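## Task

Fill the kit tray at the table's +y end with two units of part U711 (the list places it in rack A, bay 3) and one unit of part U097 (the list places it in rack B, bay 2). Racks A, B and C stand along the table with A farthest from the tray, and bay 1 of each rack is the slot farthest from the tray. One listed location is wrong, so go by the part numbers printed on the bins. Any pushed bin must go back to its own slot in its own rack, flat behind its shelf lip, or the task fails. Parts count only if they rest in the tray with no help from the robot. Finish by opening the gripper and moving the arm away.

## Robot and tools

Robot: a single six-joint arm with a two-finger gripper, carried on a carriage that runs along a floor track (the rail). Scene frame is fixed to the table: table top at z = 0, +z up, track along y at x = 0, y = 0 where the rail reads 0. The table starts at x = 0.31 m. The arm base sits at x = 0, y about equal to the rail position, z = 0.03 m, facing +x. The kit tray is at the +y end; rack A is toward -y.

Gripper axes: fingers point along gripper +z, and they open and close along gripper y. The reported end effector point lies between the pads when closed; fingertips stick out about 33 mm past it when closed, 9 mm when fully open. Closing pushes the tips about 24 mm farther from the arm, so keep that clearance above surfaces.

execute_actions takes {"actions": [...]}, run in order. Each action is an object with any of "rows", "steps", "until", "rail". An empty list just returns state and images.

rows: a list of 1 to 15 rows, each row used for one control step (1/30 s). Each row has exactly 9 numbers, all in [-1, 1], in this order: dx, dy, dz, rx, ry, rz, position, force_limit, speed. The first six are an offset, not a pose: a target relative to the gripper's measured pose at the start of that action (for a call's first action, the last pose reported in this scene), expressed in the gripper's own axes. Every row is measured from that same start pose, not added to the row before. Scale: 1.0 = 0.6 m for dx, dy, dz and 180 degrees for rx, ry, rz, which together form one rotation vector. position is absolute finger opening: +1 fully open (140 mm), about -0.8 pads touching, -1 closes until blocked. force_limit sets squeeze: roughly 14 N at -1, 60 N at 0, 107 N at +1. speed sets finger speed: about 30 mm/s at -1, 140 at 0, 250 at +1.

steps: 1 to 450 control steps, default 15, never fewer than the number of rows. After the last row the arm keeps heading for that row's target and the gripper keeps its command, so give long moves enough steps. Each step the commanded pose is limited to 70 mm and 16 degrees from the measured pose; if a move is cut short, send the remainder in a new action rather than counting on drift. Ramp offsets gradually (e.g. 0.01 more per row, 6 mm per step) so held parts are not shaken loose.

until: stops the action at the first step where every condition holds (it does not halt motion). Form {"rail": {field: value}}, using ["="|"!="|"<"|"<="|">"|">=", value]; numbers always need a comparison. {"all": {"status": "ended"}} is true when nothing reads moving; {"any": {"status": "ended"}} when some motion running during the action has ended.

rail device: {"rail": {"position_m": p}} with p an absolute carriage position from -2 to 2 m; "speed_m_s" 0.01 to 1 (starts at 1, persists); {"rail": {"stop": true}} alone halts it. Rows never move the carriage, but a row target moves along with it. Accel/brake is 2 m/s2. After sending position_m, wait with {"steps": n, "until": {"rail": {"position_status": ["!=", "moving"]}}}, and let it arrive (within 1.4 mm) before aiming the gripper at scene points or ending the scene. position_status: moving, done, contact_stop (held back, over about 320 N; it may roll back, so reread), time_out (look for an obstruction, clear it, resend), stopped, stopped_with_arm (arm was blocked; send rows it can follow, then resend). position_answer not_taken means resend. Any out-of-range value or unknown name rejects the whole call.

Results: end_effector_position (m) and end_effector_quat_wxyz in the scene frame, velocities, joint positions/velocities in order rail, waist, shoulder, elbow, forearm roll, wrist pitch, wrist roll. Reported hand position can be off, more at long reach. "Hand target" is the pose the controller is driving toward. "pose unreachable" means the clearance check altered or dropped the target; the call continues. object_status: 0 moving, 1 blocked while opening, 2 blocked while closing (a grip), 3 reached the command or pads met. Grip with position -1 and confirm 2. To grip harder, raise force_limit and change position by at least 0.01 (e.g. -1 to -0.98). position_measured is in counts: 3 open, 230 pads together.

zoom_image: {"camera": "cam_low" or "cam_wrist", "region": [x0, y0, x1, y1]} in pixels of that camera's last image, top-left origin, at most 504 by 504. cam_low (672x504) is fixed near (1.67, -0.25, 0.09) looking back toward -x; cam_wrist (616x616) is a fisheye on the hand. Use zooms to read the bin labels.

finished_scene: {"scene": n}, the current scene number; irreversible, and the result reports success and gives the next task.

Avoid: knocking anything off the table, dropping parts, hitting hard, shoving bins. Contact torque at a joint's limit (waist and shoulder 306, elbow 144, wrist joints 40.5 N m, held weight included) or 144 N external force freezes the arm for 10 s and skips the rest of the call. Holding loads heats motors; a MOTOR HOT warning precedes a forced brake. Brief tugs on held parts or pushes on loose items may happen. The robot holds its last command while you are thinking.

Each tool is called by a JSON object that holds its "method" and its "body", one argument or row to a line.

## Session

{"method": "execute_actions", "body": {
  "actions": []
}}

Scene clock: 0.00 s.
end_effector_position=(+0.6342, -1.8632, +0.1009) position_measured=3 object_status=3 end_effector_quat_wxyz=(+0.212, +0.450, +0.858, -0.128) end_effector_velocity=(+0.000, +0.000, +0.000) end_effector_angular_velocity=(+0.000, +0.000, +0.000)
Joint positions: [-0.931 -1.001  0.816  1.15  -0.017  0.676 -1.595]
Joint velocities: [0. 0. 0. 0. 0. 0. 0.]
Hand target: +0.634, -1.863, +0.101; +0.212, +0.450, +0.858, -0.128
rail: position_m=-0.931 position_m_goal=-0.931 speed_m_s=1.00 position_status=done position_answer=taken refusals=0
camera_calibration (this result's frames):
cam_wrist: T_world_to_cam=[[0.859419, 0.511263, 0.00302856, 0.412443], [0.309847, -0.525538, 0.792341, -1.2606], [0.406686, -0.680014, -0.610071, -1.28059], [0, 0, 0, 1]] pos_world=[0.556931, -1.74418, 0.216325]

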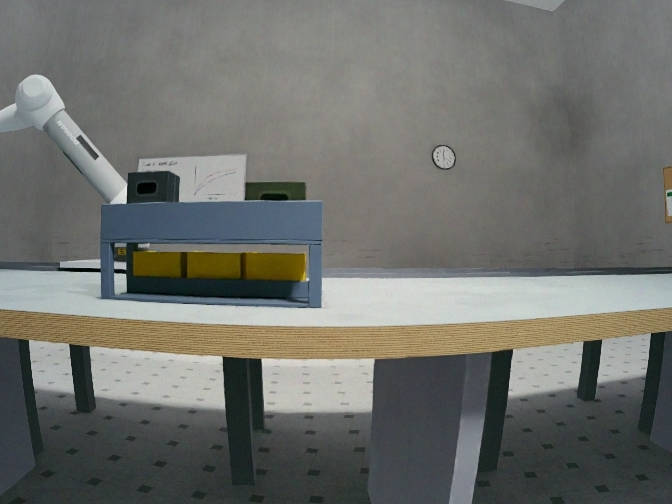

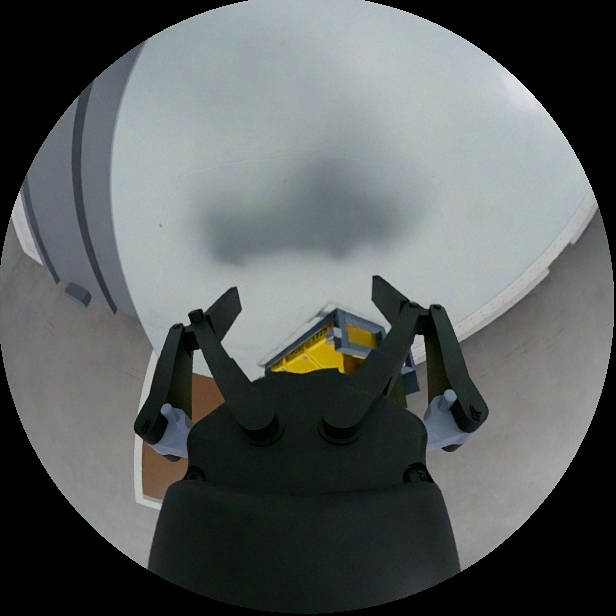

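{"method": "execute_actions", "body": {
  "actions": [
    {"rows":[[0.05,0.03,-0.06,0.01,0.02,0.08,-0.45,-0.2,0],[0.12,0.07,-0.1,0.02,0.04,0.2,-0.45,-0.2,0],[0.605,0.357,-0.408,0.0785,0.147,0.697,-0.45,-0.2,0]],"steps":70},
    {"rows":[[-0.093,-0.8,-0.085,0,0,0,-0.45,-0.2,0]],"steps":60,"rail":{"position_m":-2.0}}
  ]
}}

Scene clock: 25.23 s.
end_effector_position=(+0.4993, -1.9714, +0.1707) position_measured=186 object_status=3 end_effector_quat_wxyz=(+0.000, +0.991, +0.001, +0.131) end_effector_velocity=(-0.000, -0.000, -0.000) end_effector_angular_velocity=(+0.000, +0.000, -0.000)
Joint positions: [-2.    -0.014 -0.087  2.242  0.006  0.725  1.55 ]
Joint velocities: [ 0.  0. -0.  0. -0.  0.  0.]
Hand target: +0.499, -1.971, +0.171; +0.000, +0.991, +0.001, +0.131
Off the commanded pose: 0.001 m, 0 deg.
rail: position_m=-2.000 position_m_goal=-2.000 speed_m_s=1.00 position_status=done position_answer=taken refusals=0
camera_calibration (this result's frames):
cam_wrist: T_world_to_cam=[[-0.0627699, -0.997833, -0.0197419, -1.9272], [-0.986634, 0.0590607, 0.151872, 0.57814], [-0.150377, 0.0290111, -0.988203, 0.483773], [0, 0, 0, 1]] pos_world=[0.522191, -1.9712, 0.352216]

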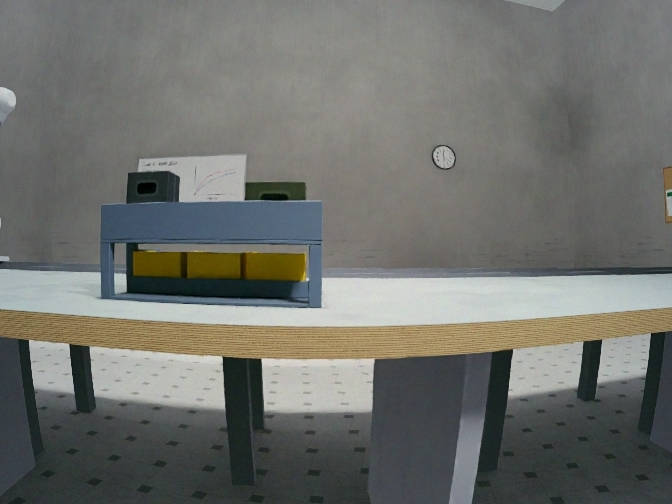

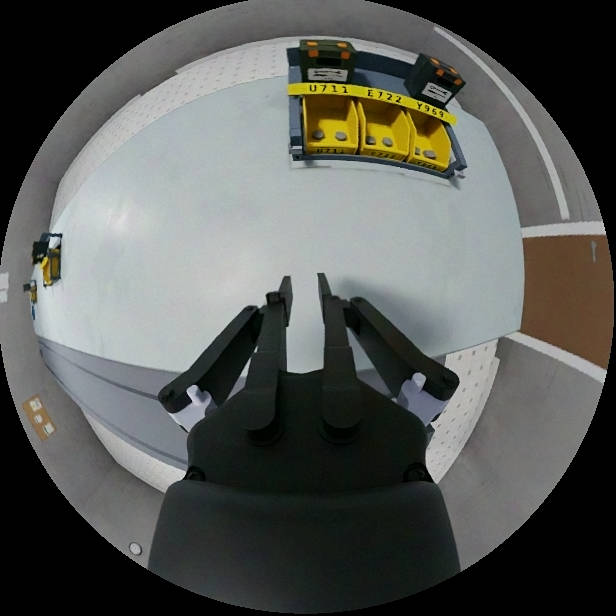

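{"method": "zoom_image", "body": {
  "camera": "cam_wrist",
  "region": [280, 70, 480, 190]
}}

Region (280, 70, 480, 190) of cam_wrist's 616x616 image, scaled by 2.520, with more detail than that image has; it fills the top 302 rows of this view, and the rest is white.

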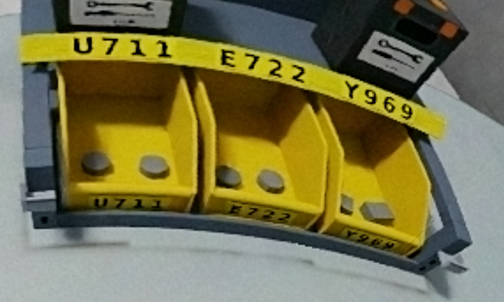

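{"method": "execute_actions", "body": {
  "actions": [
    {"rows":[[0.03,0.01,0,0,0,0,-0.45,-0.2,0],[0.08,0.02,0,0,0,0,-0.45,-0.2,0],[0.15,0.04,0.02,0,0,0,-0.45,-0.2,0],[0.457,0.098,0.105,0,0,0,-0.45,-0.2,0]],"steps":32}
  ]
}}

{"method": "zoom_image", "body": {
  "camera": "cam_wrist",
  "region": [200, 180, 420, 340]
}}

Scene clock: 53.30 s.
end_effector_position=(+0.7805, -2.0299, +0.1810) position_measured=186 object_status=3 end_effector_quat_wxyz=(+0.000, +0.991, +0.001, +0.131) end_effector_velocity=(+0.000, +0.000, -0.000) end_effector_angular_velocity=(+0.000, +0.000, +0.000)
Joint positions: [-2.    -0.093  0.333  1.734  0.033  0.814  1.456]
Joint velocities: [ 0.     0.     0.001 -0.001 -0.     0.    -0.   ]
Hand target: +0.781, -2.030, +0.181; +0.000, +0.991, +0.001, +0.131
Off the commanded pose: 0.000 m, 0 deg.
rail: position_m=-2.000 position_m_goal=-2.000 speed_m_s=1.00 position_status=done position_answer=taken refusals=0
camera_calibration (this result's frames):
cam_wrist: T_world_to_cam=[[-0.0628873, -0.997827, -0.0196604, -1.96758], [-0.986615, 0.0591868, 0.151948, 0.857741], [-0.150454, 0.0289529, -0.988193, 0.537864], [0, 0, 0, 1]] pos_world=[0.803448, -2.02965, 0.362498]

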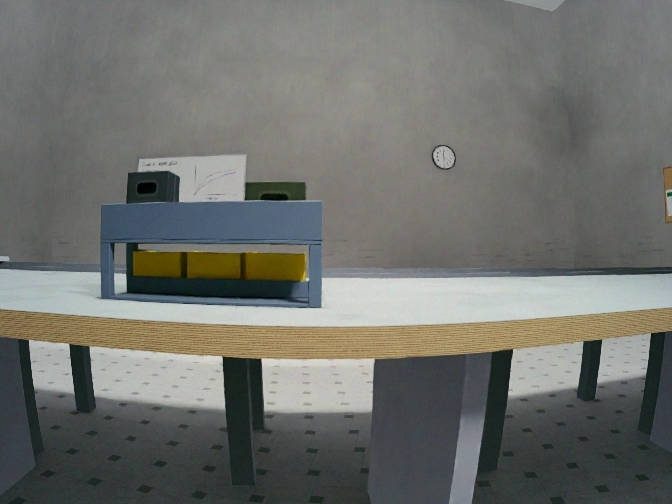

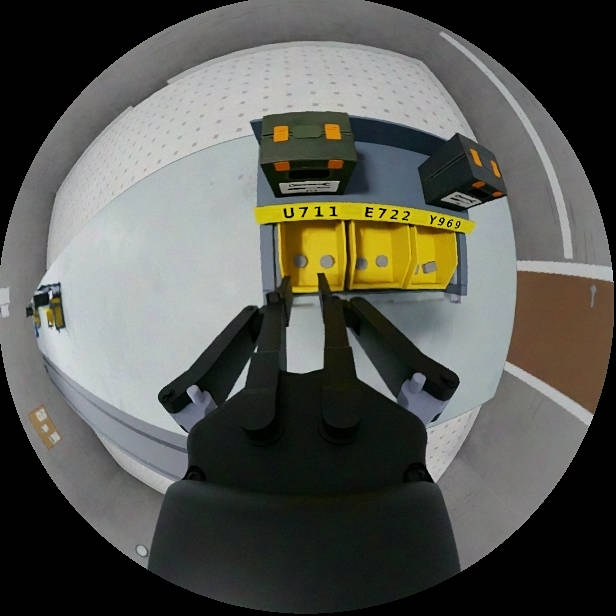

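Region (200, 180, 420, 340) of cam_wrist's 616x616 image, scaled by 2.291, with more detail than that image has; it fills the top 367 rows of this view, and the rest is white.

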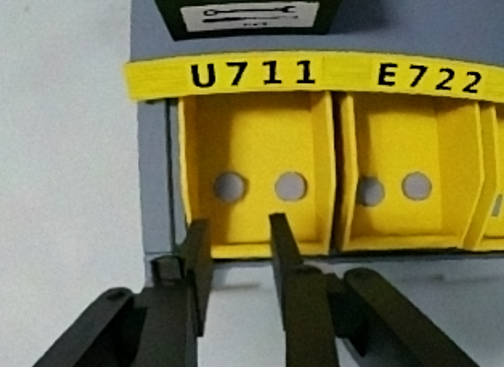

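{"method": "execute_actions", "body": {
  "actions": [
    {"rows":[[0,0,0,0,0,0.05,-0.45,-0.2,0],[0,0,0.01,0,0,0.12,-0.45,-0.2,0],[0.004,-0.017,0.03,0,0,0.36,-0.45,-0.2,0],[0.004,-0.017,0.03,0,0,0.36,-0.45,-0.2,0],[0.004,-0.017,0.03,0,0,0.36,-0.45,-0.2,0],[0.004,-0.017,0.03,0,0,0.36,-0.45,-0.2,0],[0.004,-0.017,0.04,0,0,0.36,-0.45,-0.2,0],[0.004,-0.017,0.05,0,0,0.36,-0.45,-0.2,0],[0.004,-0.017,0.06,0,0,0.36,-0.45,-0.2,0],[0.004,-0.017,0.075,0,0,0.36,-0.45,-0.2,0],[0.004,-0.017,0.09,0,0,0.36,-0.45,-0.2,0],[0.004,-0.017,0.105,0,0,0.36,-0.45,-0.2,0],[0.004,-0.017,0.12,0,0,0.36,-0.45,-0.2,0],[0.004,-0.017,0.135,0,0,0.36,-0.45,-0.2,0],[0.004,-0.017,0.144,0,0,0.36,-0.45,-0.2,0]],"steps":35}
  ]
}}

{"method": "zoom_image", "body": {
  "camera": "cam_wrist",
  "region": [200, 200, 420, 360]
}}

Scene clock: 71.03 s.
end_effector_position=(+0.8052, -2.0196, +0.0982) position_measured=186 object_status=3 end_effector_quat_wxyz=(-0.070, +0.838, -0.530, +0.110) end_effector_velocity=(-0.000, +0.000, -0.000) end_effector_angular_velocity=(-0.001, +0.001, -0.001)
Joint positions: [-2.    -0.075  0.439  1.751  0.031  0.691  2.602]
Joint velocities: [ 0.     0.001  0.    -0.    -0.001  0.001  0.002]
Hand target: +0.805, -2.019, +0.098; -0.070, +0.838, -0.530, +0.110
Off the commanded pose: 0.000 m, 0 deg.
rail: position_m=-2.000 position_m_goal=-2.000 speed_m_s=1.00 position_status=done position_answer=taken refusals=0
camera_calibration (this result's frames):
cam_wrist: T_world_to_cam=[[-0.898414, -0.365381, -0.243615, 0.0146527], [-0.428261, 0.85173, 0.301909, 2.03034], [0.0971828, 0.37557, -0.921685, 0.953613], [0, 0, 0, 1]] pos_world=[0.790004, -2.0821, 0.269523]

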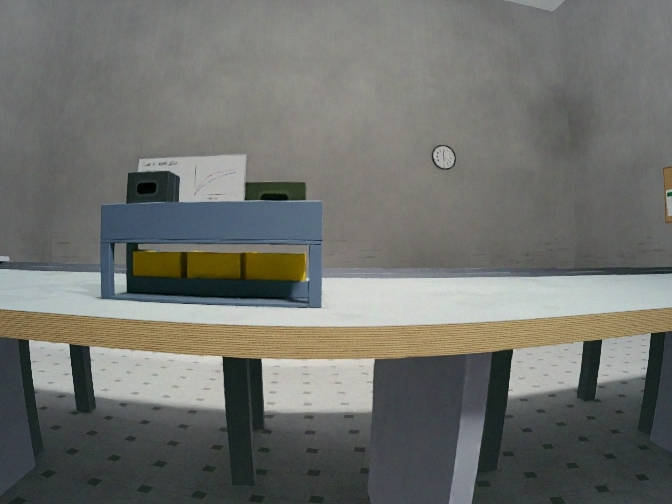

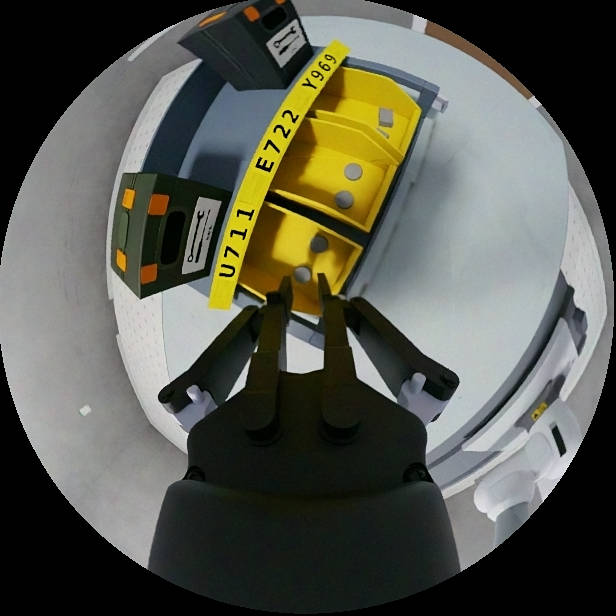

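Region (200, 200, 420, 360) of cam_wrist's 616x616 image, scaled by 2.291, with more detail than that image has; it fills the top 367 rows of this view, and the rest is white.

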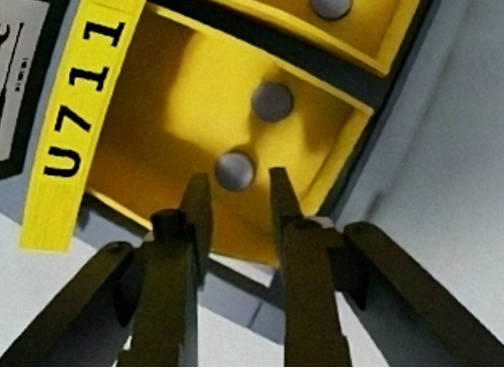

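{"method": "execute_actions", "body": {
  "actions": [
    {"rows":[[0.003,-0.003,0.01,0,0,0,-0.45,-0.2,0],[0.005,-0.006,0.02,0,0,0,-0.45,-0.2,0],[0.005,-0.006,0.03,0,0,0,-0.45,-0.2,0],[0.005,-0.006,0.04,0,0,0,-0.45,-0.2,0],[0.005,-0.006,0.05,0,0,0,-0.45,-0.2,0],[0.005,-0.006,0.06,0,0,0,-0.45,-0.2,0],[0.005,-0.006,0.07,0,0,0,-0.45,-0.2,0],[0.005,-0.006,0.08,0,0,0,-0.45,-0.2,0]],"steps":20}
  ]
}}

{"method": "zoom_image", "body": {
  "camera": "cam_wrist",
  "region": [200, 200, 420, 360]
}}

Scene clock: 89.40 s.
end_effector_position=(+0.8220, -2.0207, +0.0531) position_measured=186 object_status=3 end_effector_quat_wxyz=(-0.070, +0.838, -0.530, +0.110) end_effector_velocity=(+0.000, -0.000, -0.000) end_effector_angular_velocity=(-0.000, +0.000, +0.000)
Joint positions: [-2.    -0.075  0.505  1.744  0.034  0.631  2.599]
Joint velocities: [ 0.  0.  0. -0.  0. -0. -0.]
Hand target: +0.822, -2.021, +0.053; -0.070, +0.838, -0.530, +0.110
Off the commanded pose: 0.000 m, 0 deg.
rail: position_m=-2.000 position_m_goal=-2.000 speed_m_s=1.00 position_status=done position_answer=taken refusals=0
camera_calibration (this result's frames):
cam_wrist: T_world_to_cam=[[-0.898403, -0.365402, -0.243626, 0.018283], [-0.428288, 0.851706, 0.301937, 2.05208], [0.0971691, 0.375603, -0.921673, 0.910884], [0, 0, 0, 1]] pos_world=[0.806798, -2.08322, 0.224391]

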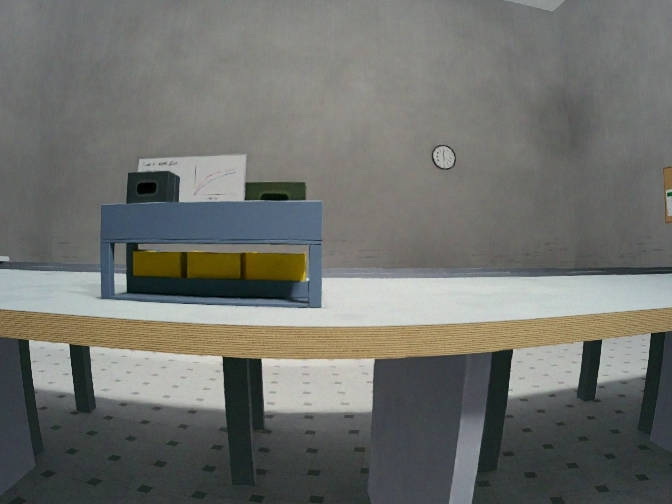

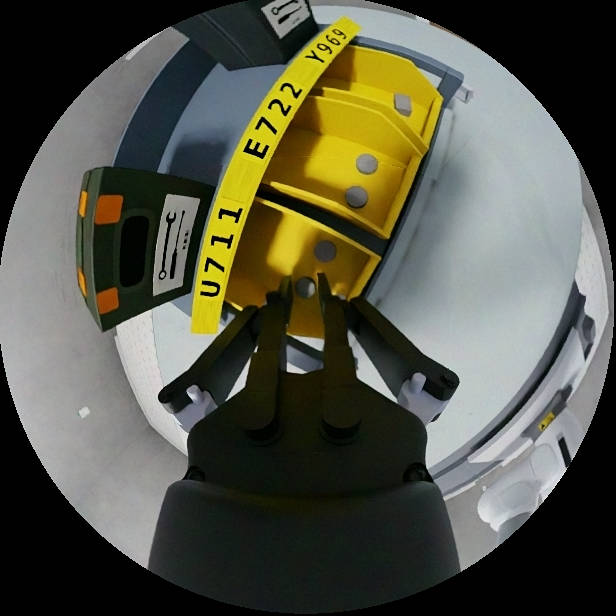

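Region (200, 200, 420, 360) of cam_wrist's 616x616 image, scaled by 2.291, with more detail than that image has; it fills the top 367 rows of this view, and the rest is white.

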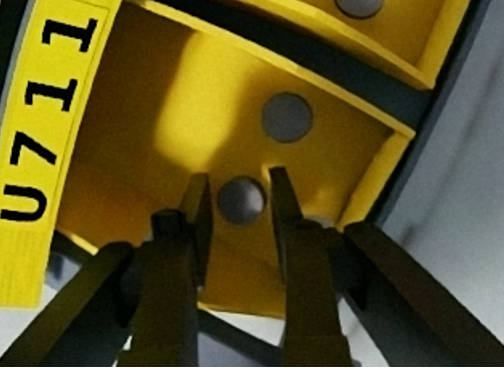

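{"method": "execute_actions", "body": {
  "actions": [
    {"rows":[[0,0,0.004,0,0,0,-0.45,-0.2,-0.5]],"steps":4},
    {"rows":[[0,0,0,0,0,0,-1,-0.2,-0.5]],"steps":18},
    {"rows":[[0,0,-0.01,0,0,0,-1,-0.2,-0.5],[0,0,-0.02,0,0,0,-1,-0.2,-0.5],[0,0,-0.03,0,0,0,-1,-0.2,-0.5],[0,0,-0.045,0,0,0,-1,-0.2,-0.5],[0,0,-0.06,0,0,0,-1,-0.2,-0.5],[0,0,-0.08,0,0,0,-1,-0.2,-0.5],[0,0,-0.1,0,0,0,-1,-0.2,-0.5],[0,0,-0.12,0,0,0,-1,-0.2,-0.5],[0,0,-0.14,0,0,-0.03,-1,-0.2,-0.5],[0,0,-0.16,0,0,-0.07,-1,-0.2,-0.5],[0,0,-0.18,0,0,-0.12,-1,-0.2,-0.5],[0,0,-0.2,0,0,-0.17,-1,-0.2,-0.5],[0,0,-0.22,0,0,-0.23,-1,-0.2,-0.5],[0,0,-0.24,0,0,-0.3,-1,-0.2,-0.5],[0,0,-0.25,0,0,-0.36,-1,-0.2,-0.5]],"steps":32},
    {"rows":[[-0.02,0,-0.005,0,0,0,-1,-0.2,-0.5],[-0.05,-0.01,-0.013,0,0,0,-1,-0.2,-0.5],[-0.09,-0.02,-0.024,0,0,0,-1,-0.2,-0.5],[-0.13,-0.03,-0.035,0,0,0,-1,-0.2,-0.5],[-0.18,-0.04,-0.048,0,0,0,-1,-0.2,-0.5],[-0.23,-0.06,-0.06,0,0,0,-1,-0.2,-0.5],[-0.32,-0.08,-0.087,0,0,0,-1,-0.2,-0.5]],"steps":200,"rail":{"position_m":-0.4},"until":{"rail":{"position_status":["!=","moving"]}}}
  ]
}}

{"method": "zoom_image", "body": {
  "camera": "cam_wrist",
  "region": [180, 100, 440, 300]
}}

Scene clock: 111.87 s.
end_effector_position=(+0.5871, -0.3638, +0.1939) position_measured=232 object_status=3 end_effector_quat_wxyz=(+0.015, +0.991, -0.018, +0.135) end_effector_velocity=(+0.000, -0.007, +0.000) end_effector_angular_velocity=(-0.000, -0.000, -0.004)
Joint positions: [-0.399  0.025  0.033  2.079 -0.058  0.761  1.668]
Joint velocities: [-0.005 -0.004 -0.     0.    -0.     0.     0.   ]
Hand target: +0.587, -0.364, +0.194; +0.015, +0.991, -0.018, +0.135
Off the commanded pose: 0.000 m, 0 deg.
rail: position_m=-0.399 position_m_goal=-0.400 speed_m_s=1.00 position_status=done position_answer=taken refusals=0
camera_calibration (this result's frames):
cam_wrist: T_world_to_cam=[[-0.104731, -0.994495, 0.00332116, -0.295745], [-0.984441, 0.104145, 0.141523, 0.583442], [-0.14109, 0.0115524, -0.989929, 0.461772], [0, 0, 0, 1]] pos_world=[0.608543, -0.360214, 0.375533]

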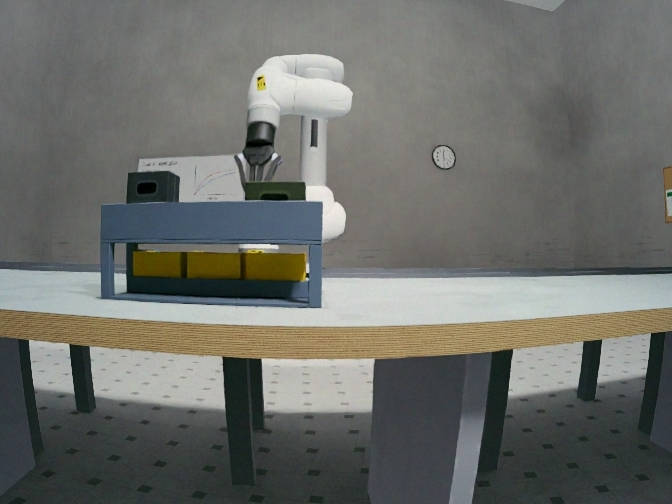

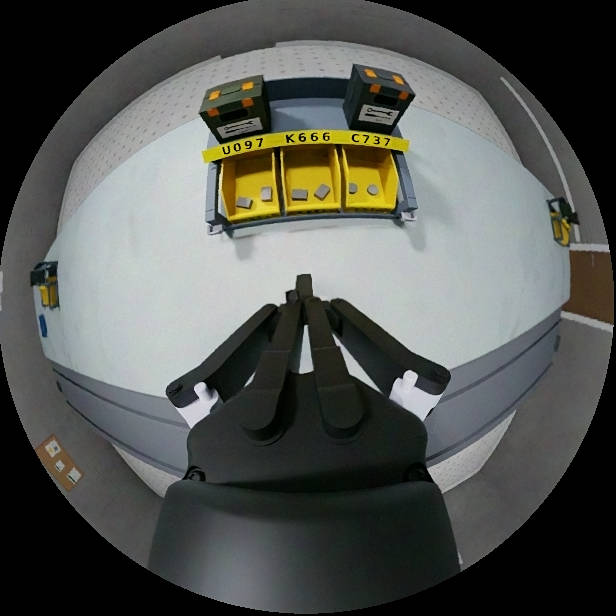

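Region (180, 100, 440, 300) of cam_wrist's 616x616 image, scaled by 1.938, with more detail than that image has; it fills the top 388 rows of this view, and the rest is white.

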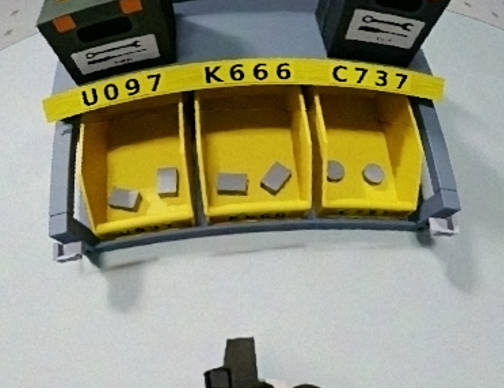

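{"method": "zoom_image", "body": {
  "camera": "cam_wrist",
  "region": [210, 180, 410, 240]
}}

{"method": "execute_actions", "body": {
  "actions": [
    {"rows":[[0.03,-0.02,0,0.011,-0.003,-0.01,-0.5,-0.2,0],[0.08,-0.04,0.02,0.011,-0.003,-0.01,-0.5,-0.2,0],[0.15,-0.07,0.04,0.011,-0.003,-0.01,-0.5,-0.2,0],[0.248,-0.123,0.09,0.011,-0.003,-0.01,-0.5,-0.2,0]],"steps":28}
  ]
}}

{"method": "zoom_image", "body": {
  "camera": "cam_wrist",
  "region": [200, 180, 420, 340]
}}

Region (210, 180, 410, 240) of cam_wrist's 616x616 image, scaled by 2.520, with more detail than that image has; it fills the top 151 rows of this view, and the rest is white.

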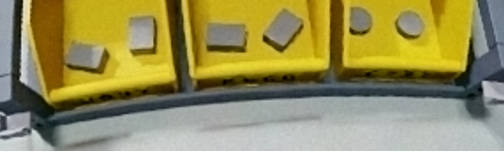

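Scene clock: 132.17 s.
end_effector_position=(+0.7479, -0.2973, +0.1801) position_measured=192 object_status=3 end_effector_quat_wxyz=(-0.000, +0.991, -0.000, +0.130) end_effector_velocity=(+0.000, +0.000, +0.000) end_effector_angular_velocity=(+0.000, -0.000, -0.000)
Joint positions: [-0.4    0.101  0.297  1.786 -0.035  0.799  1.694]
Joint velocities: [ 0.  0.  0. -0. -0.  0.  0.]
Hand target: +0.748, -0.298, +0.180; -0.000, +0.991, -0.000, +0.130
Off the commanded pose: 0.000 m, 0 deg.
rail: position_m=-0.400 position_m_goal=-0.400 speed_m_s=1.00 position_status=done position_answer=taken refusals=0
camera_calibration (this result's frames):
cam_wrist: T_world_to_cam=[[-0.0657145, -0.997616, -0.0210832, -0.23844], [-0.986328, 0.061742, 0.152788, 0.72349], [-0.151122, 0.0308354, -0.988034, 0.482909], [0, 0, 0, 1]] pos_world=[0.770909, -0.297432, 0.361563]

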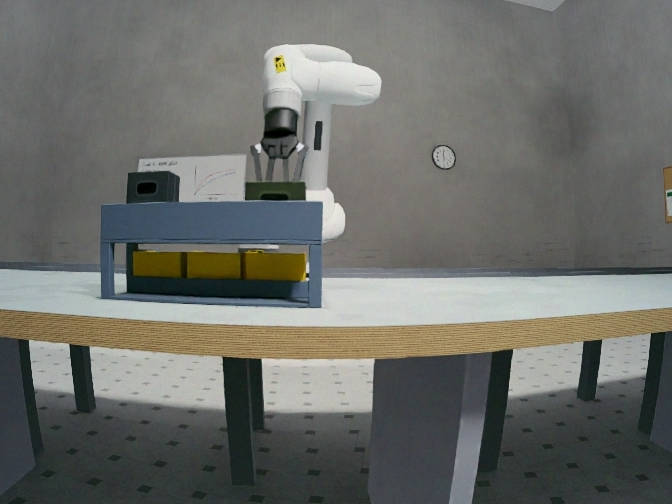

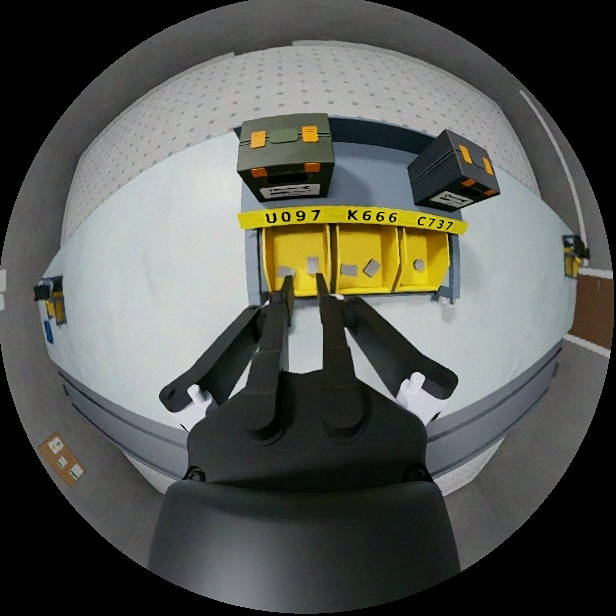

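Region (200, 180, 420, 340) of cam_wrist's 616x616 image, scaled by 2.291, with more detail than that image has; it fills the top 367 rows of this view, and the rest is white.

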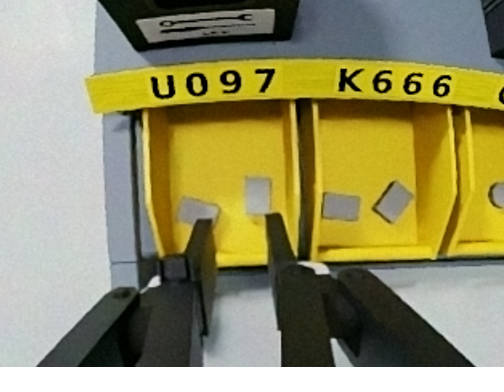

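{"method": "execute_actions", "body": {
  "actions": [
    {"rows":[[0,0.01,0.015,0,0,0,-0.5,-0.2,0],[0,0.02,0.03,0,0,0,-0.5,-0.2,0],[0,0.02,0.05,0,0,0,-0.5,-0.2,0],[0,0.02,0.07,0,0,0,-0.5,-0.2,0],[0,0.02,0.09,0,0,0,-0.5,-0.2,0],[0,0.02,0.11,0,0,0,-0.5,-0.2,0],[0,0.02,0.13,0,0,0,-0.5,-0.2,0],[0,0.02,0.15,0,0,0,-0.5,-0.2,0],[0,0.02,0.165,0,0,0,-0.5,-0.2,0]],"steps":22}
  ]
}}

{"method": "zoom_image", "body": {
  "camera": "cam_wrist",
  "region": [200, 200, 420, 360]
}}

Scene clock: 146.53 s.
end_effector_position=(+0.7733, -0.3092, +0.0845) position_measured=192 object_status=3 end_effector_quat_wxyz=(-0.001, +0.991, -0.000, +0.130) end_effector_velocity=(+0.000, +0.000, -0.000) end_effector_angular_velocity=(+0.000, +0.000, -0.000)
Joint positions: [-0.4    0.081  0.418  1.815 -0.033  0.649  1.675]
Joint velocities: [ 0. -0.  0. -0. -0. -0.  0.]
Hand target: +0.773, -0.309, +0.084; -0.001, +0.991, -0.000, +0.130
Off the commanded pose: 0.000 m, 0 deg.
rail: position_m=-0.400 position_m_goal=-0.400 speed_m_s=1.00 position_status=done position_answer=taken refusals=0
camera_calibration (this result's frames):
cam_wrist: T_world_to_cam=[[-0.0656055, -0.997622, -0.0211397, -0.250666], [-0.986332, 0.0616249, 0.152812, 0.763898], [-0.151146, 0.0308761, -0.988029, 0.392739], [0, 0, 0, 1]] pos_world=[0.796373, -0.309271, 0.266006]

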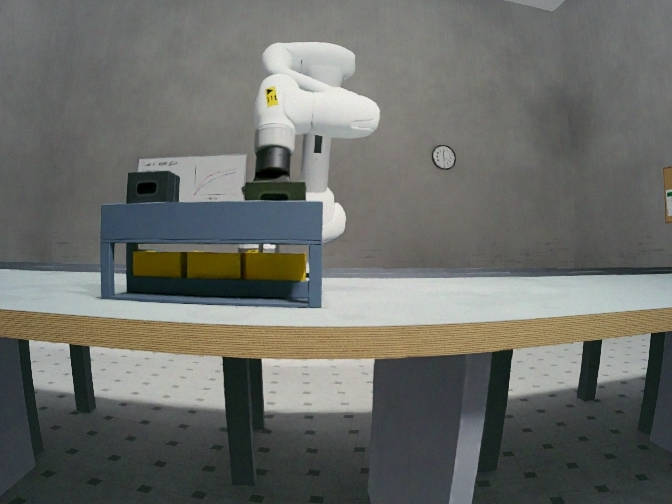

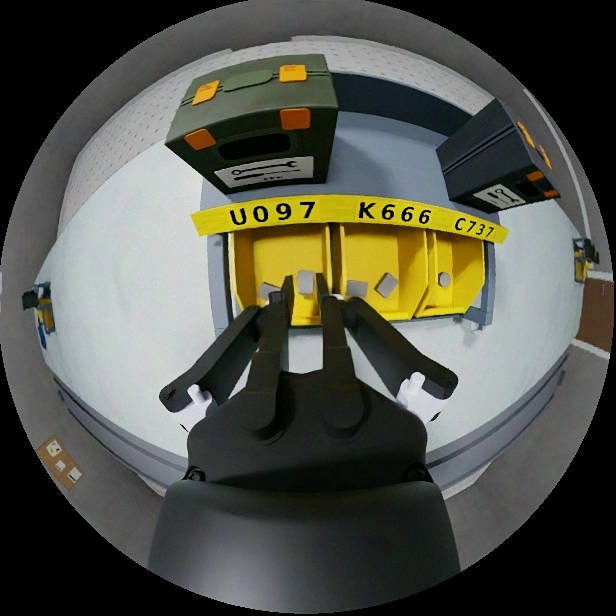

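Region (200, 200, 420, 360) of cam_wrist's 616x616 image, scaled by 2.291, with more detail than that image has; it fills the top 367 rows of this view, and the rest is white.

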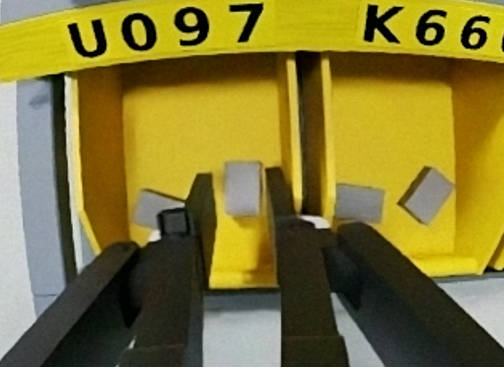

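{"method": "execute_actions", "body": {
  "actions": [
    {"rows":[[0,0,0.01,0,0,0,-0.53,-0.2,0],[0,0,0.02,0,0,0,-0.53,-0.2,0],[0,0,0.03,0,0,0,-0.53,-0.2,0],[0,0,0.04,0,0,0,-0.53,-0.2,0],[0,0,0.048,0,0,0,-0.53,-0.2,0],[0,0,0.055,0,0,0,-0.53,-0.2,0],[0,0,0.061,0,0,0,-0.53,-0.2,0]],"steps":18},
    {"rows":[[0,0,0,0,0,0,-1,-0.2,-0.5]],"steps":16}
  ]
}}

{"method": "zoom_image", "body": {
  "camera": "cam_wrist",
  "region": [200, 200, 420, 360]
}}

Scene clock: 157.17 s.
end_effector_position=(+0.7828, -0.3091, +0.0492) position_measured=204 object_status=2 end_effector_quat_wxyz=(-0.001, +0.991, -0.000, +0.130) end_effector_velocity=(+0.000, -0.000, +0.000) end_effector_angular_velocity=(-0.000, -0.000, -0.000)
Joint positions: [-0.4    0.08   0.467  1.817 -0.035  0.598  1.677]
Joint velocities: [ 0. -0.  0. -0. -0. -0. -0.]
Hand target: +0.783, -0.309, +0.049; -0.001, +0.991, -0.000, +0.130
Off the commanded pose: 0.000 m, 0 deg.
rail: position_m=-0.400 position_m_goal=-0.400 speed_m_s=1.00 position_status=done position_answer=taken refusals=0
camera_calibration (this result's frames):
cam_wrist: T_world_to_cam=[[-0.0655772, -0.997623, -0.0211699, -0.250753], [-0.986341, 0.0615938, 0.152768, 0.778616], [-0.151101, 0.0308989, -0.988035, 0.35927], [0, 0, 0, 1]] pos_world=[0.805823, -0.309216, 0.230716]

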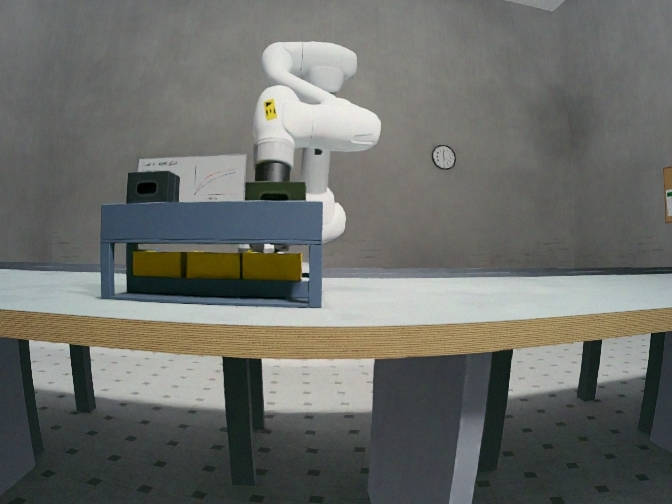

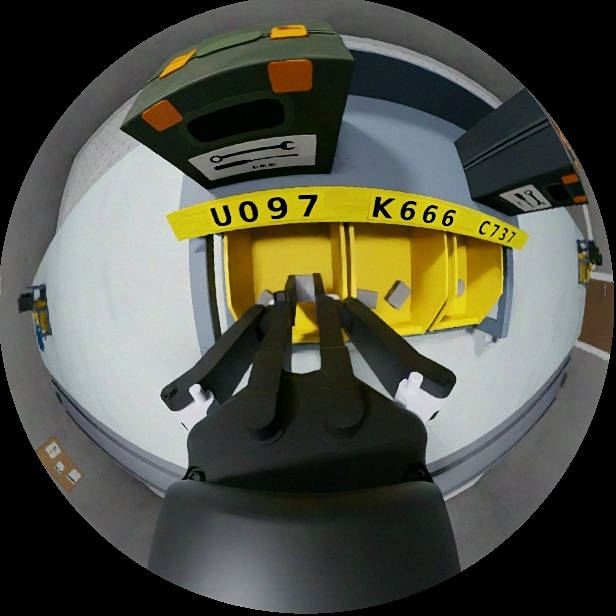

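Region (200, 200, 420, 360) of cam_wrist's 616x616 image, scaled by 2.291, with more detail than that image has; it fills the top 367 rows of this view, and the rest is white.

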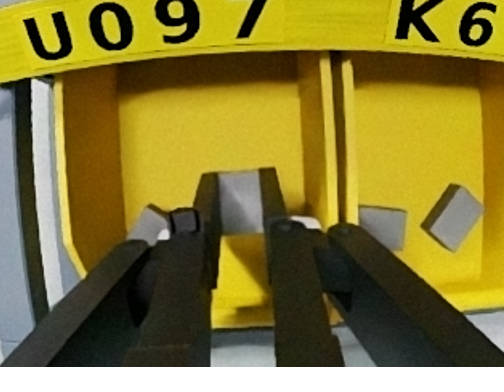

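Lift and retreat to read labels.

{"method": "execute_actions", "body": {
  "actions": [
    {"rows":[[0,0,-0.01,0,0,0,-1,-0.2,-0.5],[0,0,-0.02,0,0,0,-1,-0.2,-0.5],[0,0,-0.03,0,0,0,-1,-0.2,-0.5],[0,0,-0.045,0,0,0,-1,-0.2,-0.5],[0,0,-0.06,0,0,0,-1,-0.2,-0.5],[0,0,-0.08,0,0,0,-1,-0.2,-0.5],[0,0,-0.1,0,0,0,-1,-0.2,-0.5],[0,0,-0.12,0,0,0,-1,-0.2,-0.5],[0,0,-0.14,0,0,0,-1,-0.2,-0.5],[-0.02,0,-0.17,0,0,0,-1,-0.2,-0.5],[-0.05,0.01,-0.2,0,0,0,-1,-0.2,-0.5],[-0.09,0.02,-0.23,0,0,0,-1,-0.2,-0.5],[-0.14,0.04,-0.26,0,0,0,-1,-0.2,-0.5],[-0.2,0.06,-0.29,0,0,0,-1,-0.2,-0.5],[-0.32,0.1,-0.32,0,0,0,-1,-0.2,-0.5]],"steps":34}
  ]
}}

{"method": "zoom_image", "body": {
  "camera": "cam_wrist",
  "region": [180, 90, 440, 240]
}}

Scene clock: 168.43 s.
end_effector_position=(+0.5478, -0.3689, +0.1847) position_measured=204 object_status=2 end_effector_quat_wxyz=(-0.000, +0.991, -0.000, +0.130) end_effector_velocity=(-0.002, -0.001, +0.002) end_effector_angular_velocity=(+0.001, +0.000, +0.001)
Joint positions: [-0.4   -0.009 -0.02   2.15   0.004  0.751  1.56 ]
Joint velocities: [ 0.    -0.003 -0.005  0.002  0.002  0.004 -0.005]
Hand target: +0.548, -0.369, +0.185; -0.000, +0.991, -0.000, +0.130
Off the commanded pose: 0.001 m, 0 deg.
rail: position_m=-0.400 position_m_goal=-0.400 speed_m_s=1.00 position_status=done position_answer=taken refusals=0
camera_calibration (this result's frames):
cam_wrist: T_world_to_cam=[[-0.0657482, -0.997615, -0.0209985, -0.322893], [-0.986323, 0.0617877, 0.152802, 0.529887], [-0.15114, 0.0307578, -0.988034, 0.459394], [0, 0, 0, 1]] pos_world=[0.570843, -0.368994, 0.366149]

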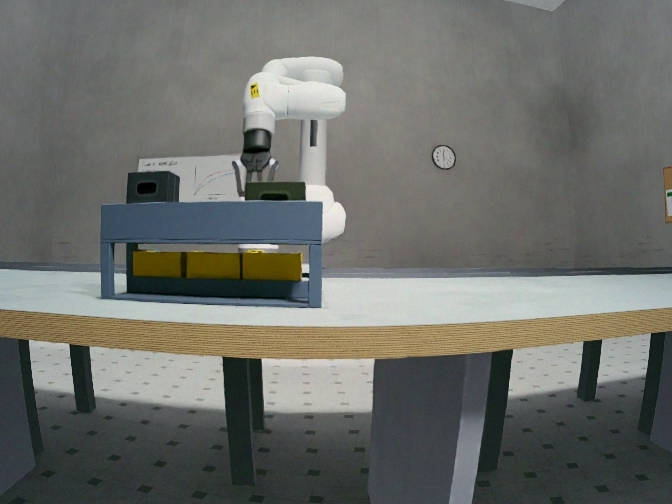

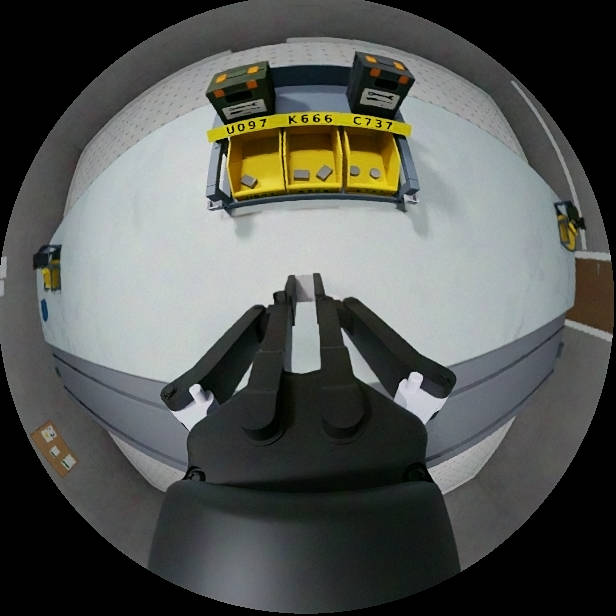

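Region (180, 90, 440, 240) of cam_wrist's 616x616 image, scaled by 1.938, with more detail than that image has; it fills the top 291 rows of this view, and the rest is white.

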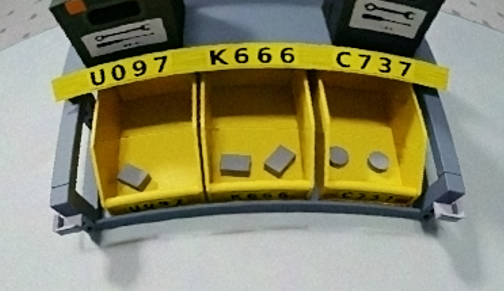

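{"method": "execute_actions", "body": {
  "actions": [
    {"steps":200,"rail":{"position_m":1.97},"until":{"rail":{"position_status":["!=","moving"]}}}
  ]
}}

Scene clock: 177.13 s.
end_effector_position=(+0.5476, +2.0014, +0.1848) position_measured=204 object_status=2 end_effector_quat_wxyz=(-0.000, +0.991, -0.000, +0.130) end_effector_velocity=(+0.000, -0.002, -0.000) end_effector_angular_velocity=(-0.000, +0.000, -0.001)
Joint positions: [ 1.971 -0.009 -0.02   2.15   0.005  0.751  1.559]
Joint velocities: [-0.001 -0.001  0.     0.    -0.    -0.     0.   ]
Hand target: +0.548, +2.001, +0.185; -0.000, +0.991, -0.000, +0.130
Off the commanded pose: 0.000 m, 0 deg.
rail: position_m=1.971 position_m_goal=1.970 speed_m_s=1.00 position_status=done position_answer=taken refusals=0
camera_calibration (this result's frames):
cam_wrist: T_world_to_cam=[[-0.065711, -0.997617, -0.0210283, 2.04173], [-0.986324, 0.0617461, 0.152813, 0.383329], [-0.15115, 0.0307822, -0.988031, 0.38652], [0, 0, 0, 1]] pos_world=[0.570674, 2.0013, 0.366251]

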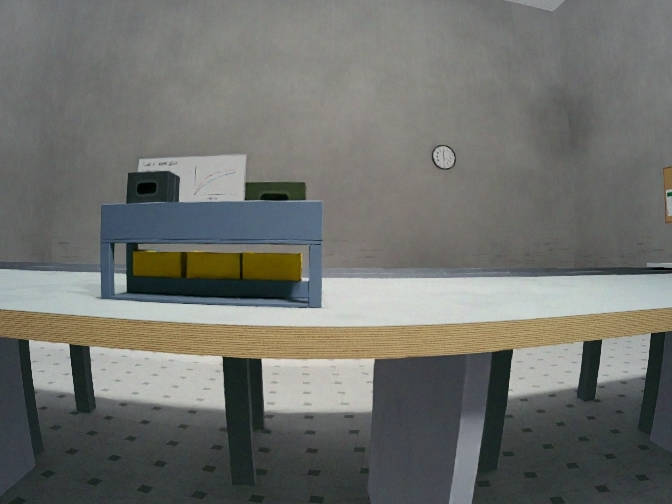

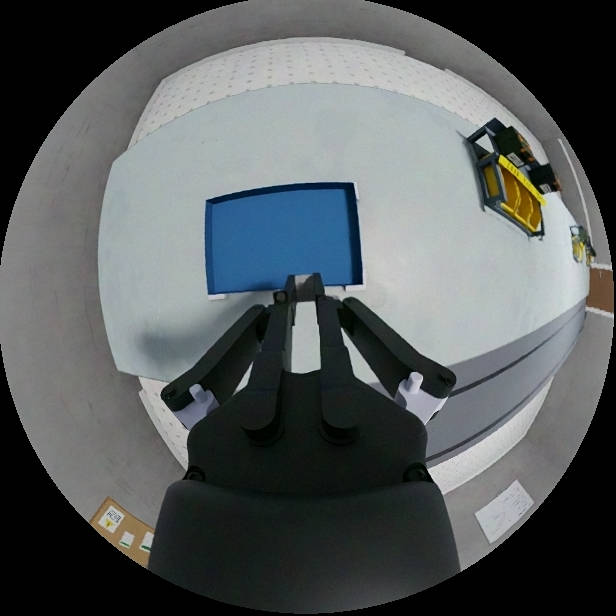

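{"method": "execute_actions", "body": {
  "actions": [
    {"rows":[[0.01,-0.015,0.015,0,0,0,-1,-0.2,-0.5],[0.025,-0.035,0.035,0,0,0,-1,-0.2,-0.5],[0.04,-0.06,0.06,0,0,0,-1,-0.2,-0.5],[0.055,-0.09,0.085,0,0,0,-1,-0.2,-0.5],[0.07,-0.115,0.11,0,0,0,-1,-0.2,-0.5],[0.077,-0.133,0.135,0,0,0,-1,-0.2,-0.5],[0.077,-0.133,0.16,0,0,0,-1,-0.2,-0.5],[0.077,-0.133,0.185,0,0,0,-1,-0.2,-0.5],[0.077,-0.133,0.205,0,0,0,-1,-0.2,-0.5],[0.077,-0.133,0.225,0,0,0,-1,-0.2,-0.5],[0.077,-0.133,0.24,0,0,0,-1,-0.2,-0.5],[0.077,-0.133,0.25,0,0,0,-1,-0.2,-0.5],[0.077,-0.133,0.26,0,0,0,-1,-0.2,-0.5],[0.077,-0.133,0.267,0,0,0,-1,-0.2,-0.5],[0.077,-0.133,0.272,0,0,0,-1,-0.2,-0.5]],"steps":30},
    {"rows":[[0,0,0,0,0,0,-0.5,-0.2,-0.5]],"steps":10},
    {"rows":[[0,0,-0.02,0,0,0,-0.5,-0.2,0],[0,0,-0.05,0,0,0,-0.5,-0.2,0],[0,0,-0.09,0,0,0,-0.5,-0.2,0],[0,0.02,-0.13,0,0,0,-0.5,-0.2,0],[-0.03,0.05,-0.17,0,0,0,-0.5,-0.2,0],[-0.06,0.09,-0.21,0,0,0,-0.5,-0.2,0],[-0.077,0.133,-0.272,0,0,0,-0.5,-0.2,0]],"steps":18},
    {"rows":[[0,0,0,0,0,0,-1,-0.2,0]],"steps":200,"rail":{"position_m":-0.315},"until":{"rail":{"position_status":["!=","moving"]}}},
    {"rows":[[0.03,0,0,0,0,0,-1,-0.2,0],[0.08,0,0.01,0,0,0,-1,-0.2,0],[0.15,0,0.03,0,0,0,-1,-0.2,0],[0.37,0,0.1,0,0,0,-1,-0.2,0]],"steps":25},
    {"rows":[[0,0,0.02,0,0,0,-1,-0.2,0],[0,0,0.04,0,0,0,-1,-0.2,0],[0,0,0.06,0,0,0,-1,-0.2,0],[0,0,0.08,0,0,0,-1,-0.2,0],[0,0,0.1,0,0,0,-1,-0.2,0],[0,0,0.12,0,0,0,-1,-0.2,0],[0,0,0.14,0,0,0,-1,-0.2,0],[0,0,0.16,0,0,0,-1,-0.2,0],[0,0,0.18,0,0,0,-1,-0.2,0]],"steps":22}
  ]
}}

{"method": "zoom_image", "body": {
  "camera": "cam_wrist",
  "region": [180, 200, 400, 360]
}}

Scene clock: 208.37 s.
end_effector_position=(+0.8066, -0.2829, +0.0774) position_measured=232 object_status=3 end_effector_quat_wxyz=(+0.000, +0.991, -0.000, +0.131) end_effector_velocity=(+0.000, +0.000, -0.000) end_effector_angular_velocity=(-0.000, +0.000, +0.000)
Joint positions: [-0.315 -0.003  0.461  1.761  0.     0.657  1.569]
Joint velocities: [ 0.     0.     0.001 -0.     0.    -0.    -0.   ]
Hand target: +0.807, -0.283, +0.077; +0.000, +0.991, -0.000, +0.131
Off the commanded pose: 0.000 m, 0 deg.
rail: position_m=-0.315 position_m_goal=-0.315 speed_m_s=1.00 position_status=done position_answer=taken refusals=0
camera_calibration (this result's frames):
cam_wrist: T_world_to_cam=[[-0.066205, -0.997612, -0.019686, -0.222086], [-0.986406, 0.0624621, 0.15199, 0.796533], [-0.150398, 0.0294809, -0.988186, 0.388968], [0, 0, 0, 1]] pos_world=[0.829502, -0.282776, 0.258935]

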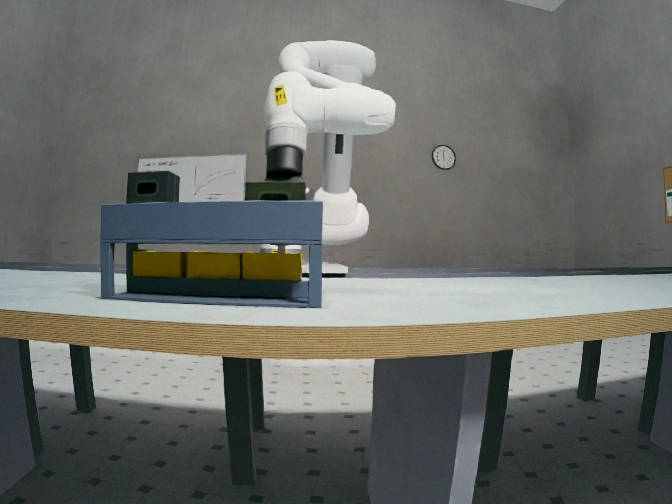

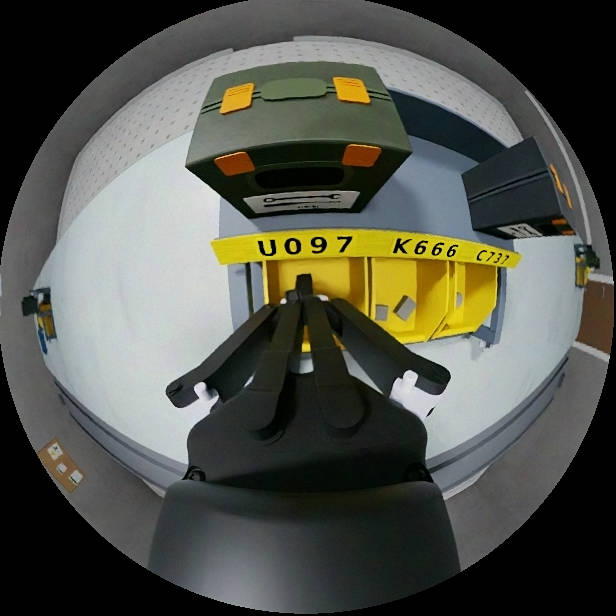

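Region (180, 200, 400, 360) of cam_wrist's 616x616 image, scaled by 2.291, with more detail than that image has; it fills the top 367 rows of this view, and the rest is white.

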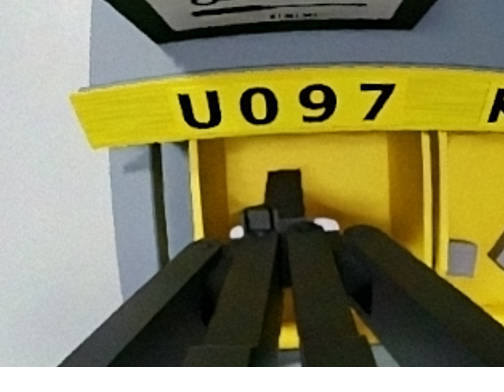

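{"method": "execute_actions", "body": {
  "actions": [
    {"rows":[[0,0,0.008,0,0,0,-1,-0.2,0],[0,-0.005,0.012,0,0,0,-1,-0.2,0],[0,-0.01,0.012,0,0,0,-1,-0.2,0],[0,-0.015,0.012,0,0,0,-1,-0.2,0],[0,-0.02,0.012,0,0,0,-1,-0.2,0],[0,-0.024,0.012,0,0,0,-1,-0.2,0],[0,-0.028,0.012,0,0,0,-1,-0.2,0]],"steps":18}
  ]
}}

{"method": "zoom_image", "body": {
  "camera": "cam_wrist",
  "region": [180, 200, 400, 360]
}}

Scene clock: 218.10 s.
end_effector_position=(+0.8086, -0.2661, +0.0705) position_measured=232 object_status=3 end_effector_quat_wxyz=(+0.000, +0.991, -0.000, +0.131) end_effector_velocity=(+0.000, +0.000, +0.000) end_effector_angular_velocity=(-0.000, -0.000, +0.000)
Joint positions: [-0.315  0.021  0.472  1.76  -0.01   0.648  1.599]
Joint velocities: [ 0.  0.  0. -0. -0.  0.  0.]
Hand target: +0.808, -0.266, +0.070; +0.000, +0.991, -0.000, +0.131
Off the commanded pose: 0.000 m, 0 deg.
rail: position_m=-0.315 position_m_goal=-0.315 speed_m_s=1.00 position_status=done position_answer=taken refusals=0
camera_calibration (this result's frames):
cam_wrist: T_world_to_cam=[[-0.0661877, -0.997612, -0.0197233, -0.205294], [-0.986437, 0.0624451, 0.1518, 0.798501], [-0.150206, 0.0295031, -0.988214, 0.381779], [0, 0, 0, 1]] pos_world=[0.831428, -0.26593, 0.252017]

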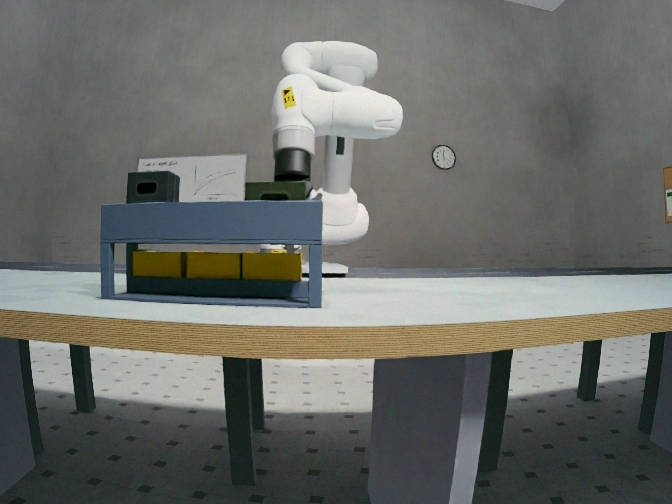

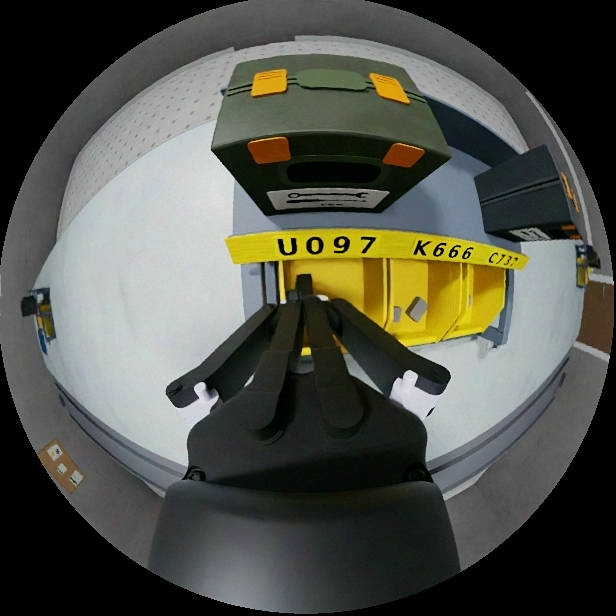

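Region (180, 200, 400, 360) of cam_wrist's 616x616 image, scaled by 2.291, with more detail than that image has; it fills the top 367 rows of this view, and the rest is white.

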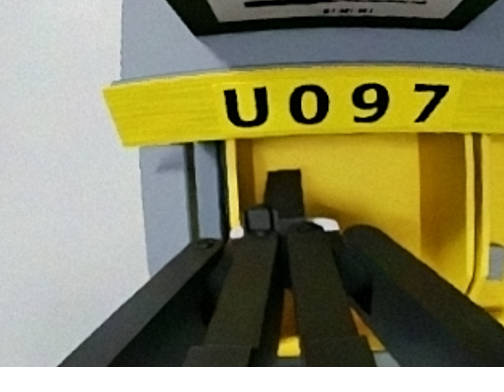

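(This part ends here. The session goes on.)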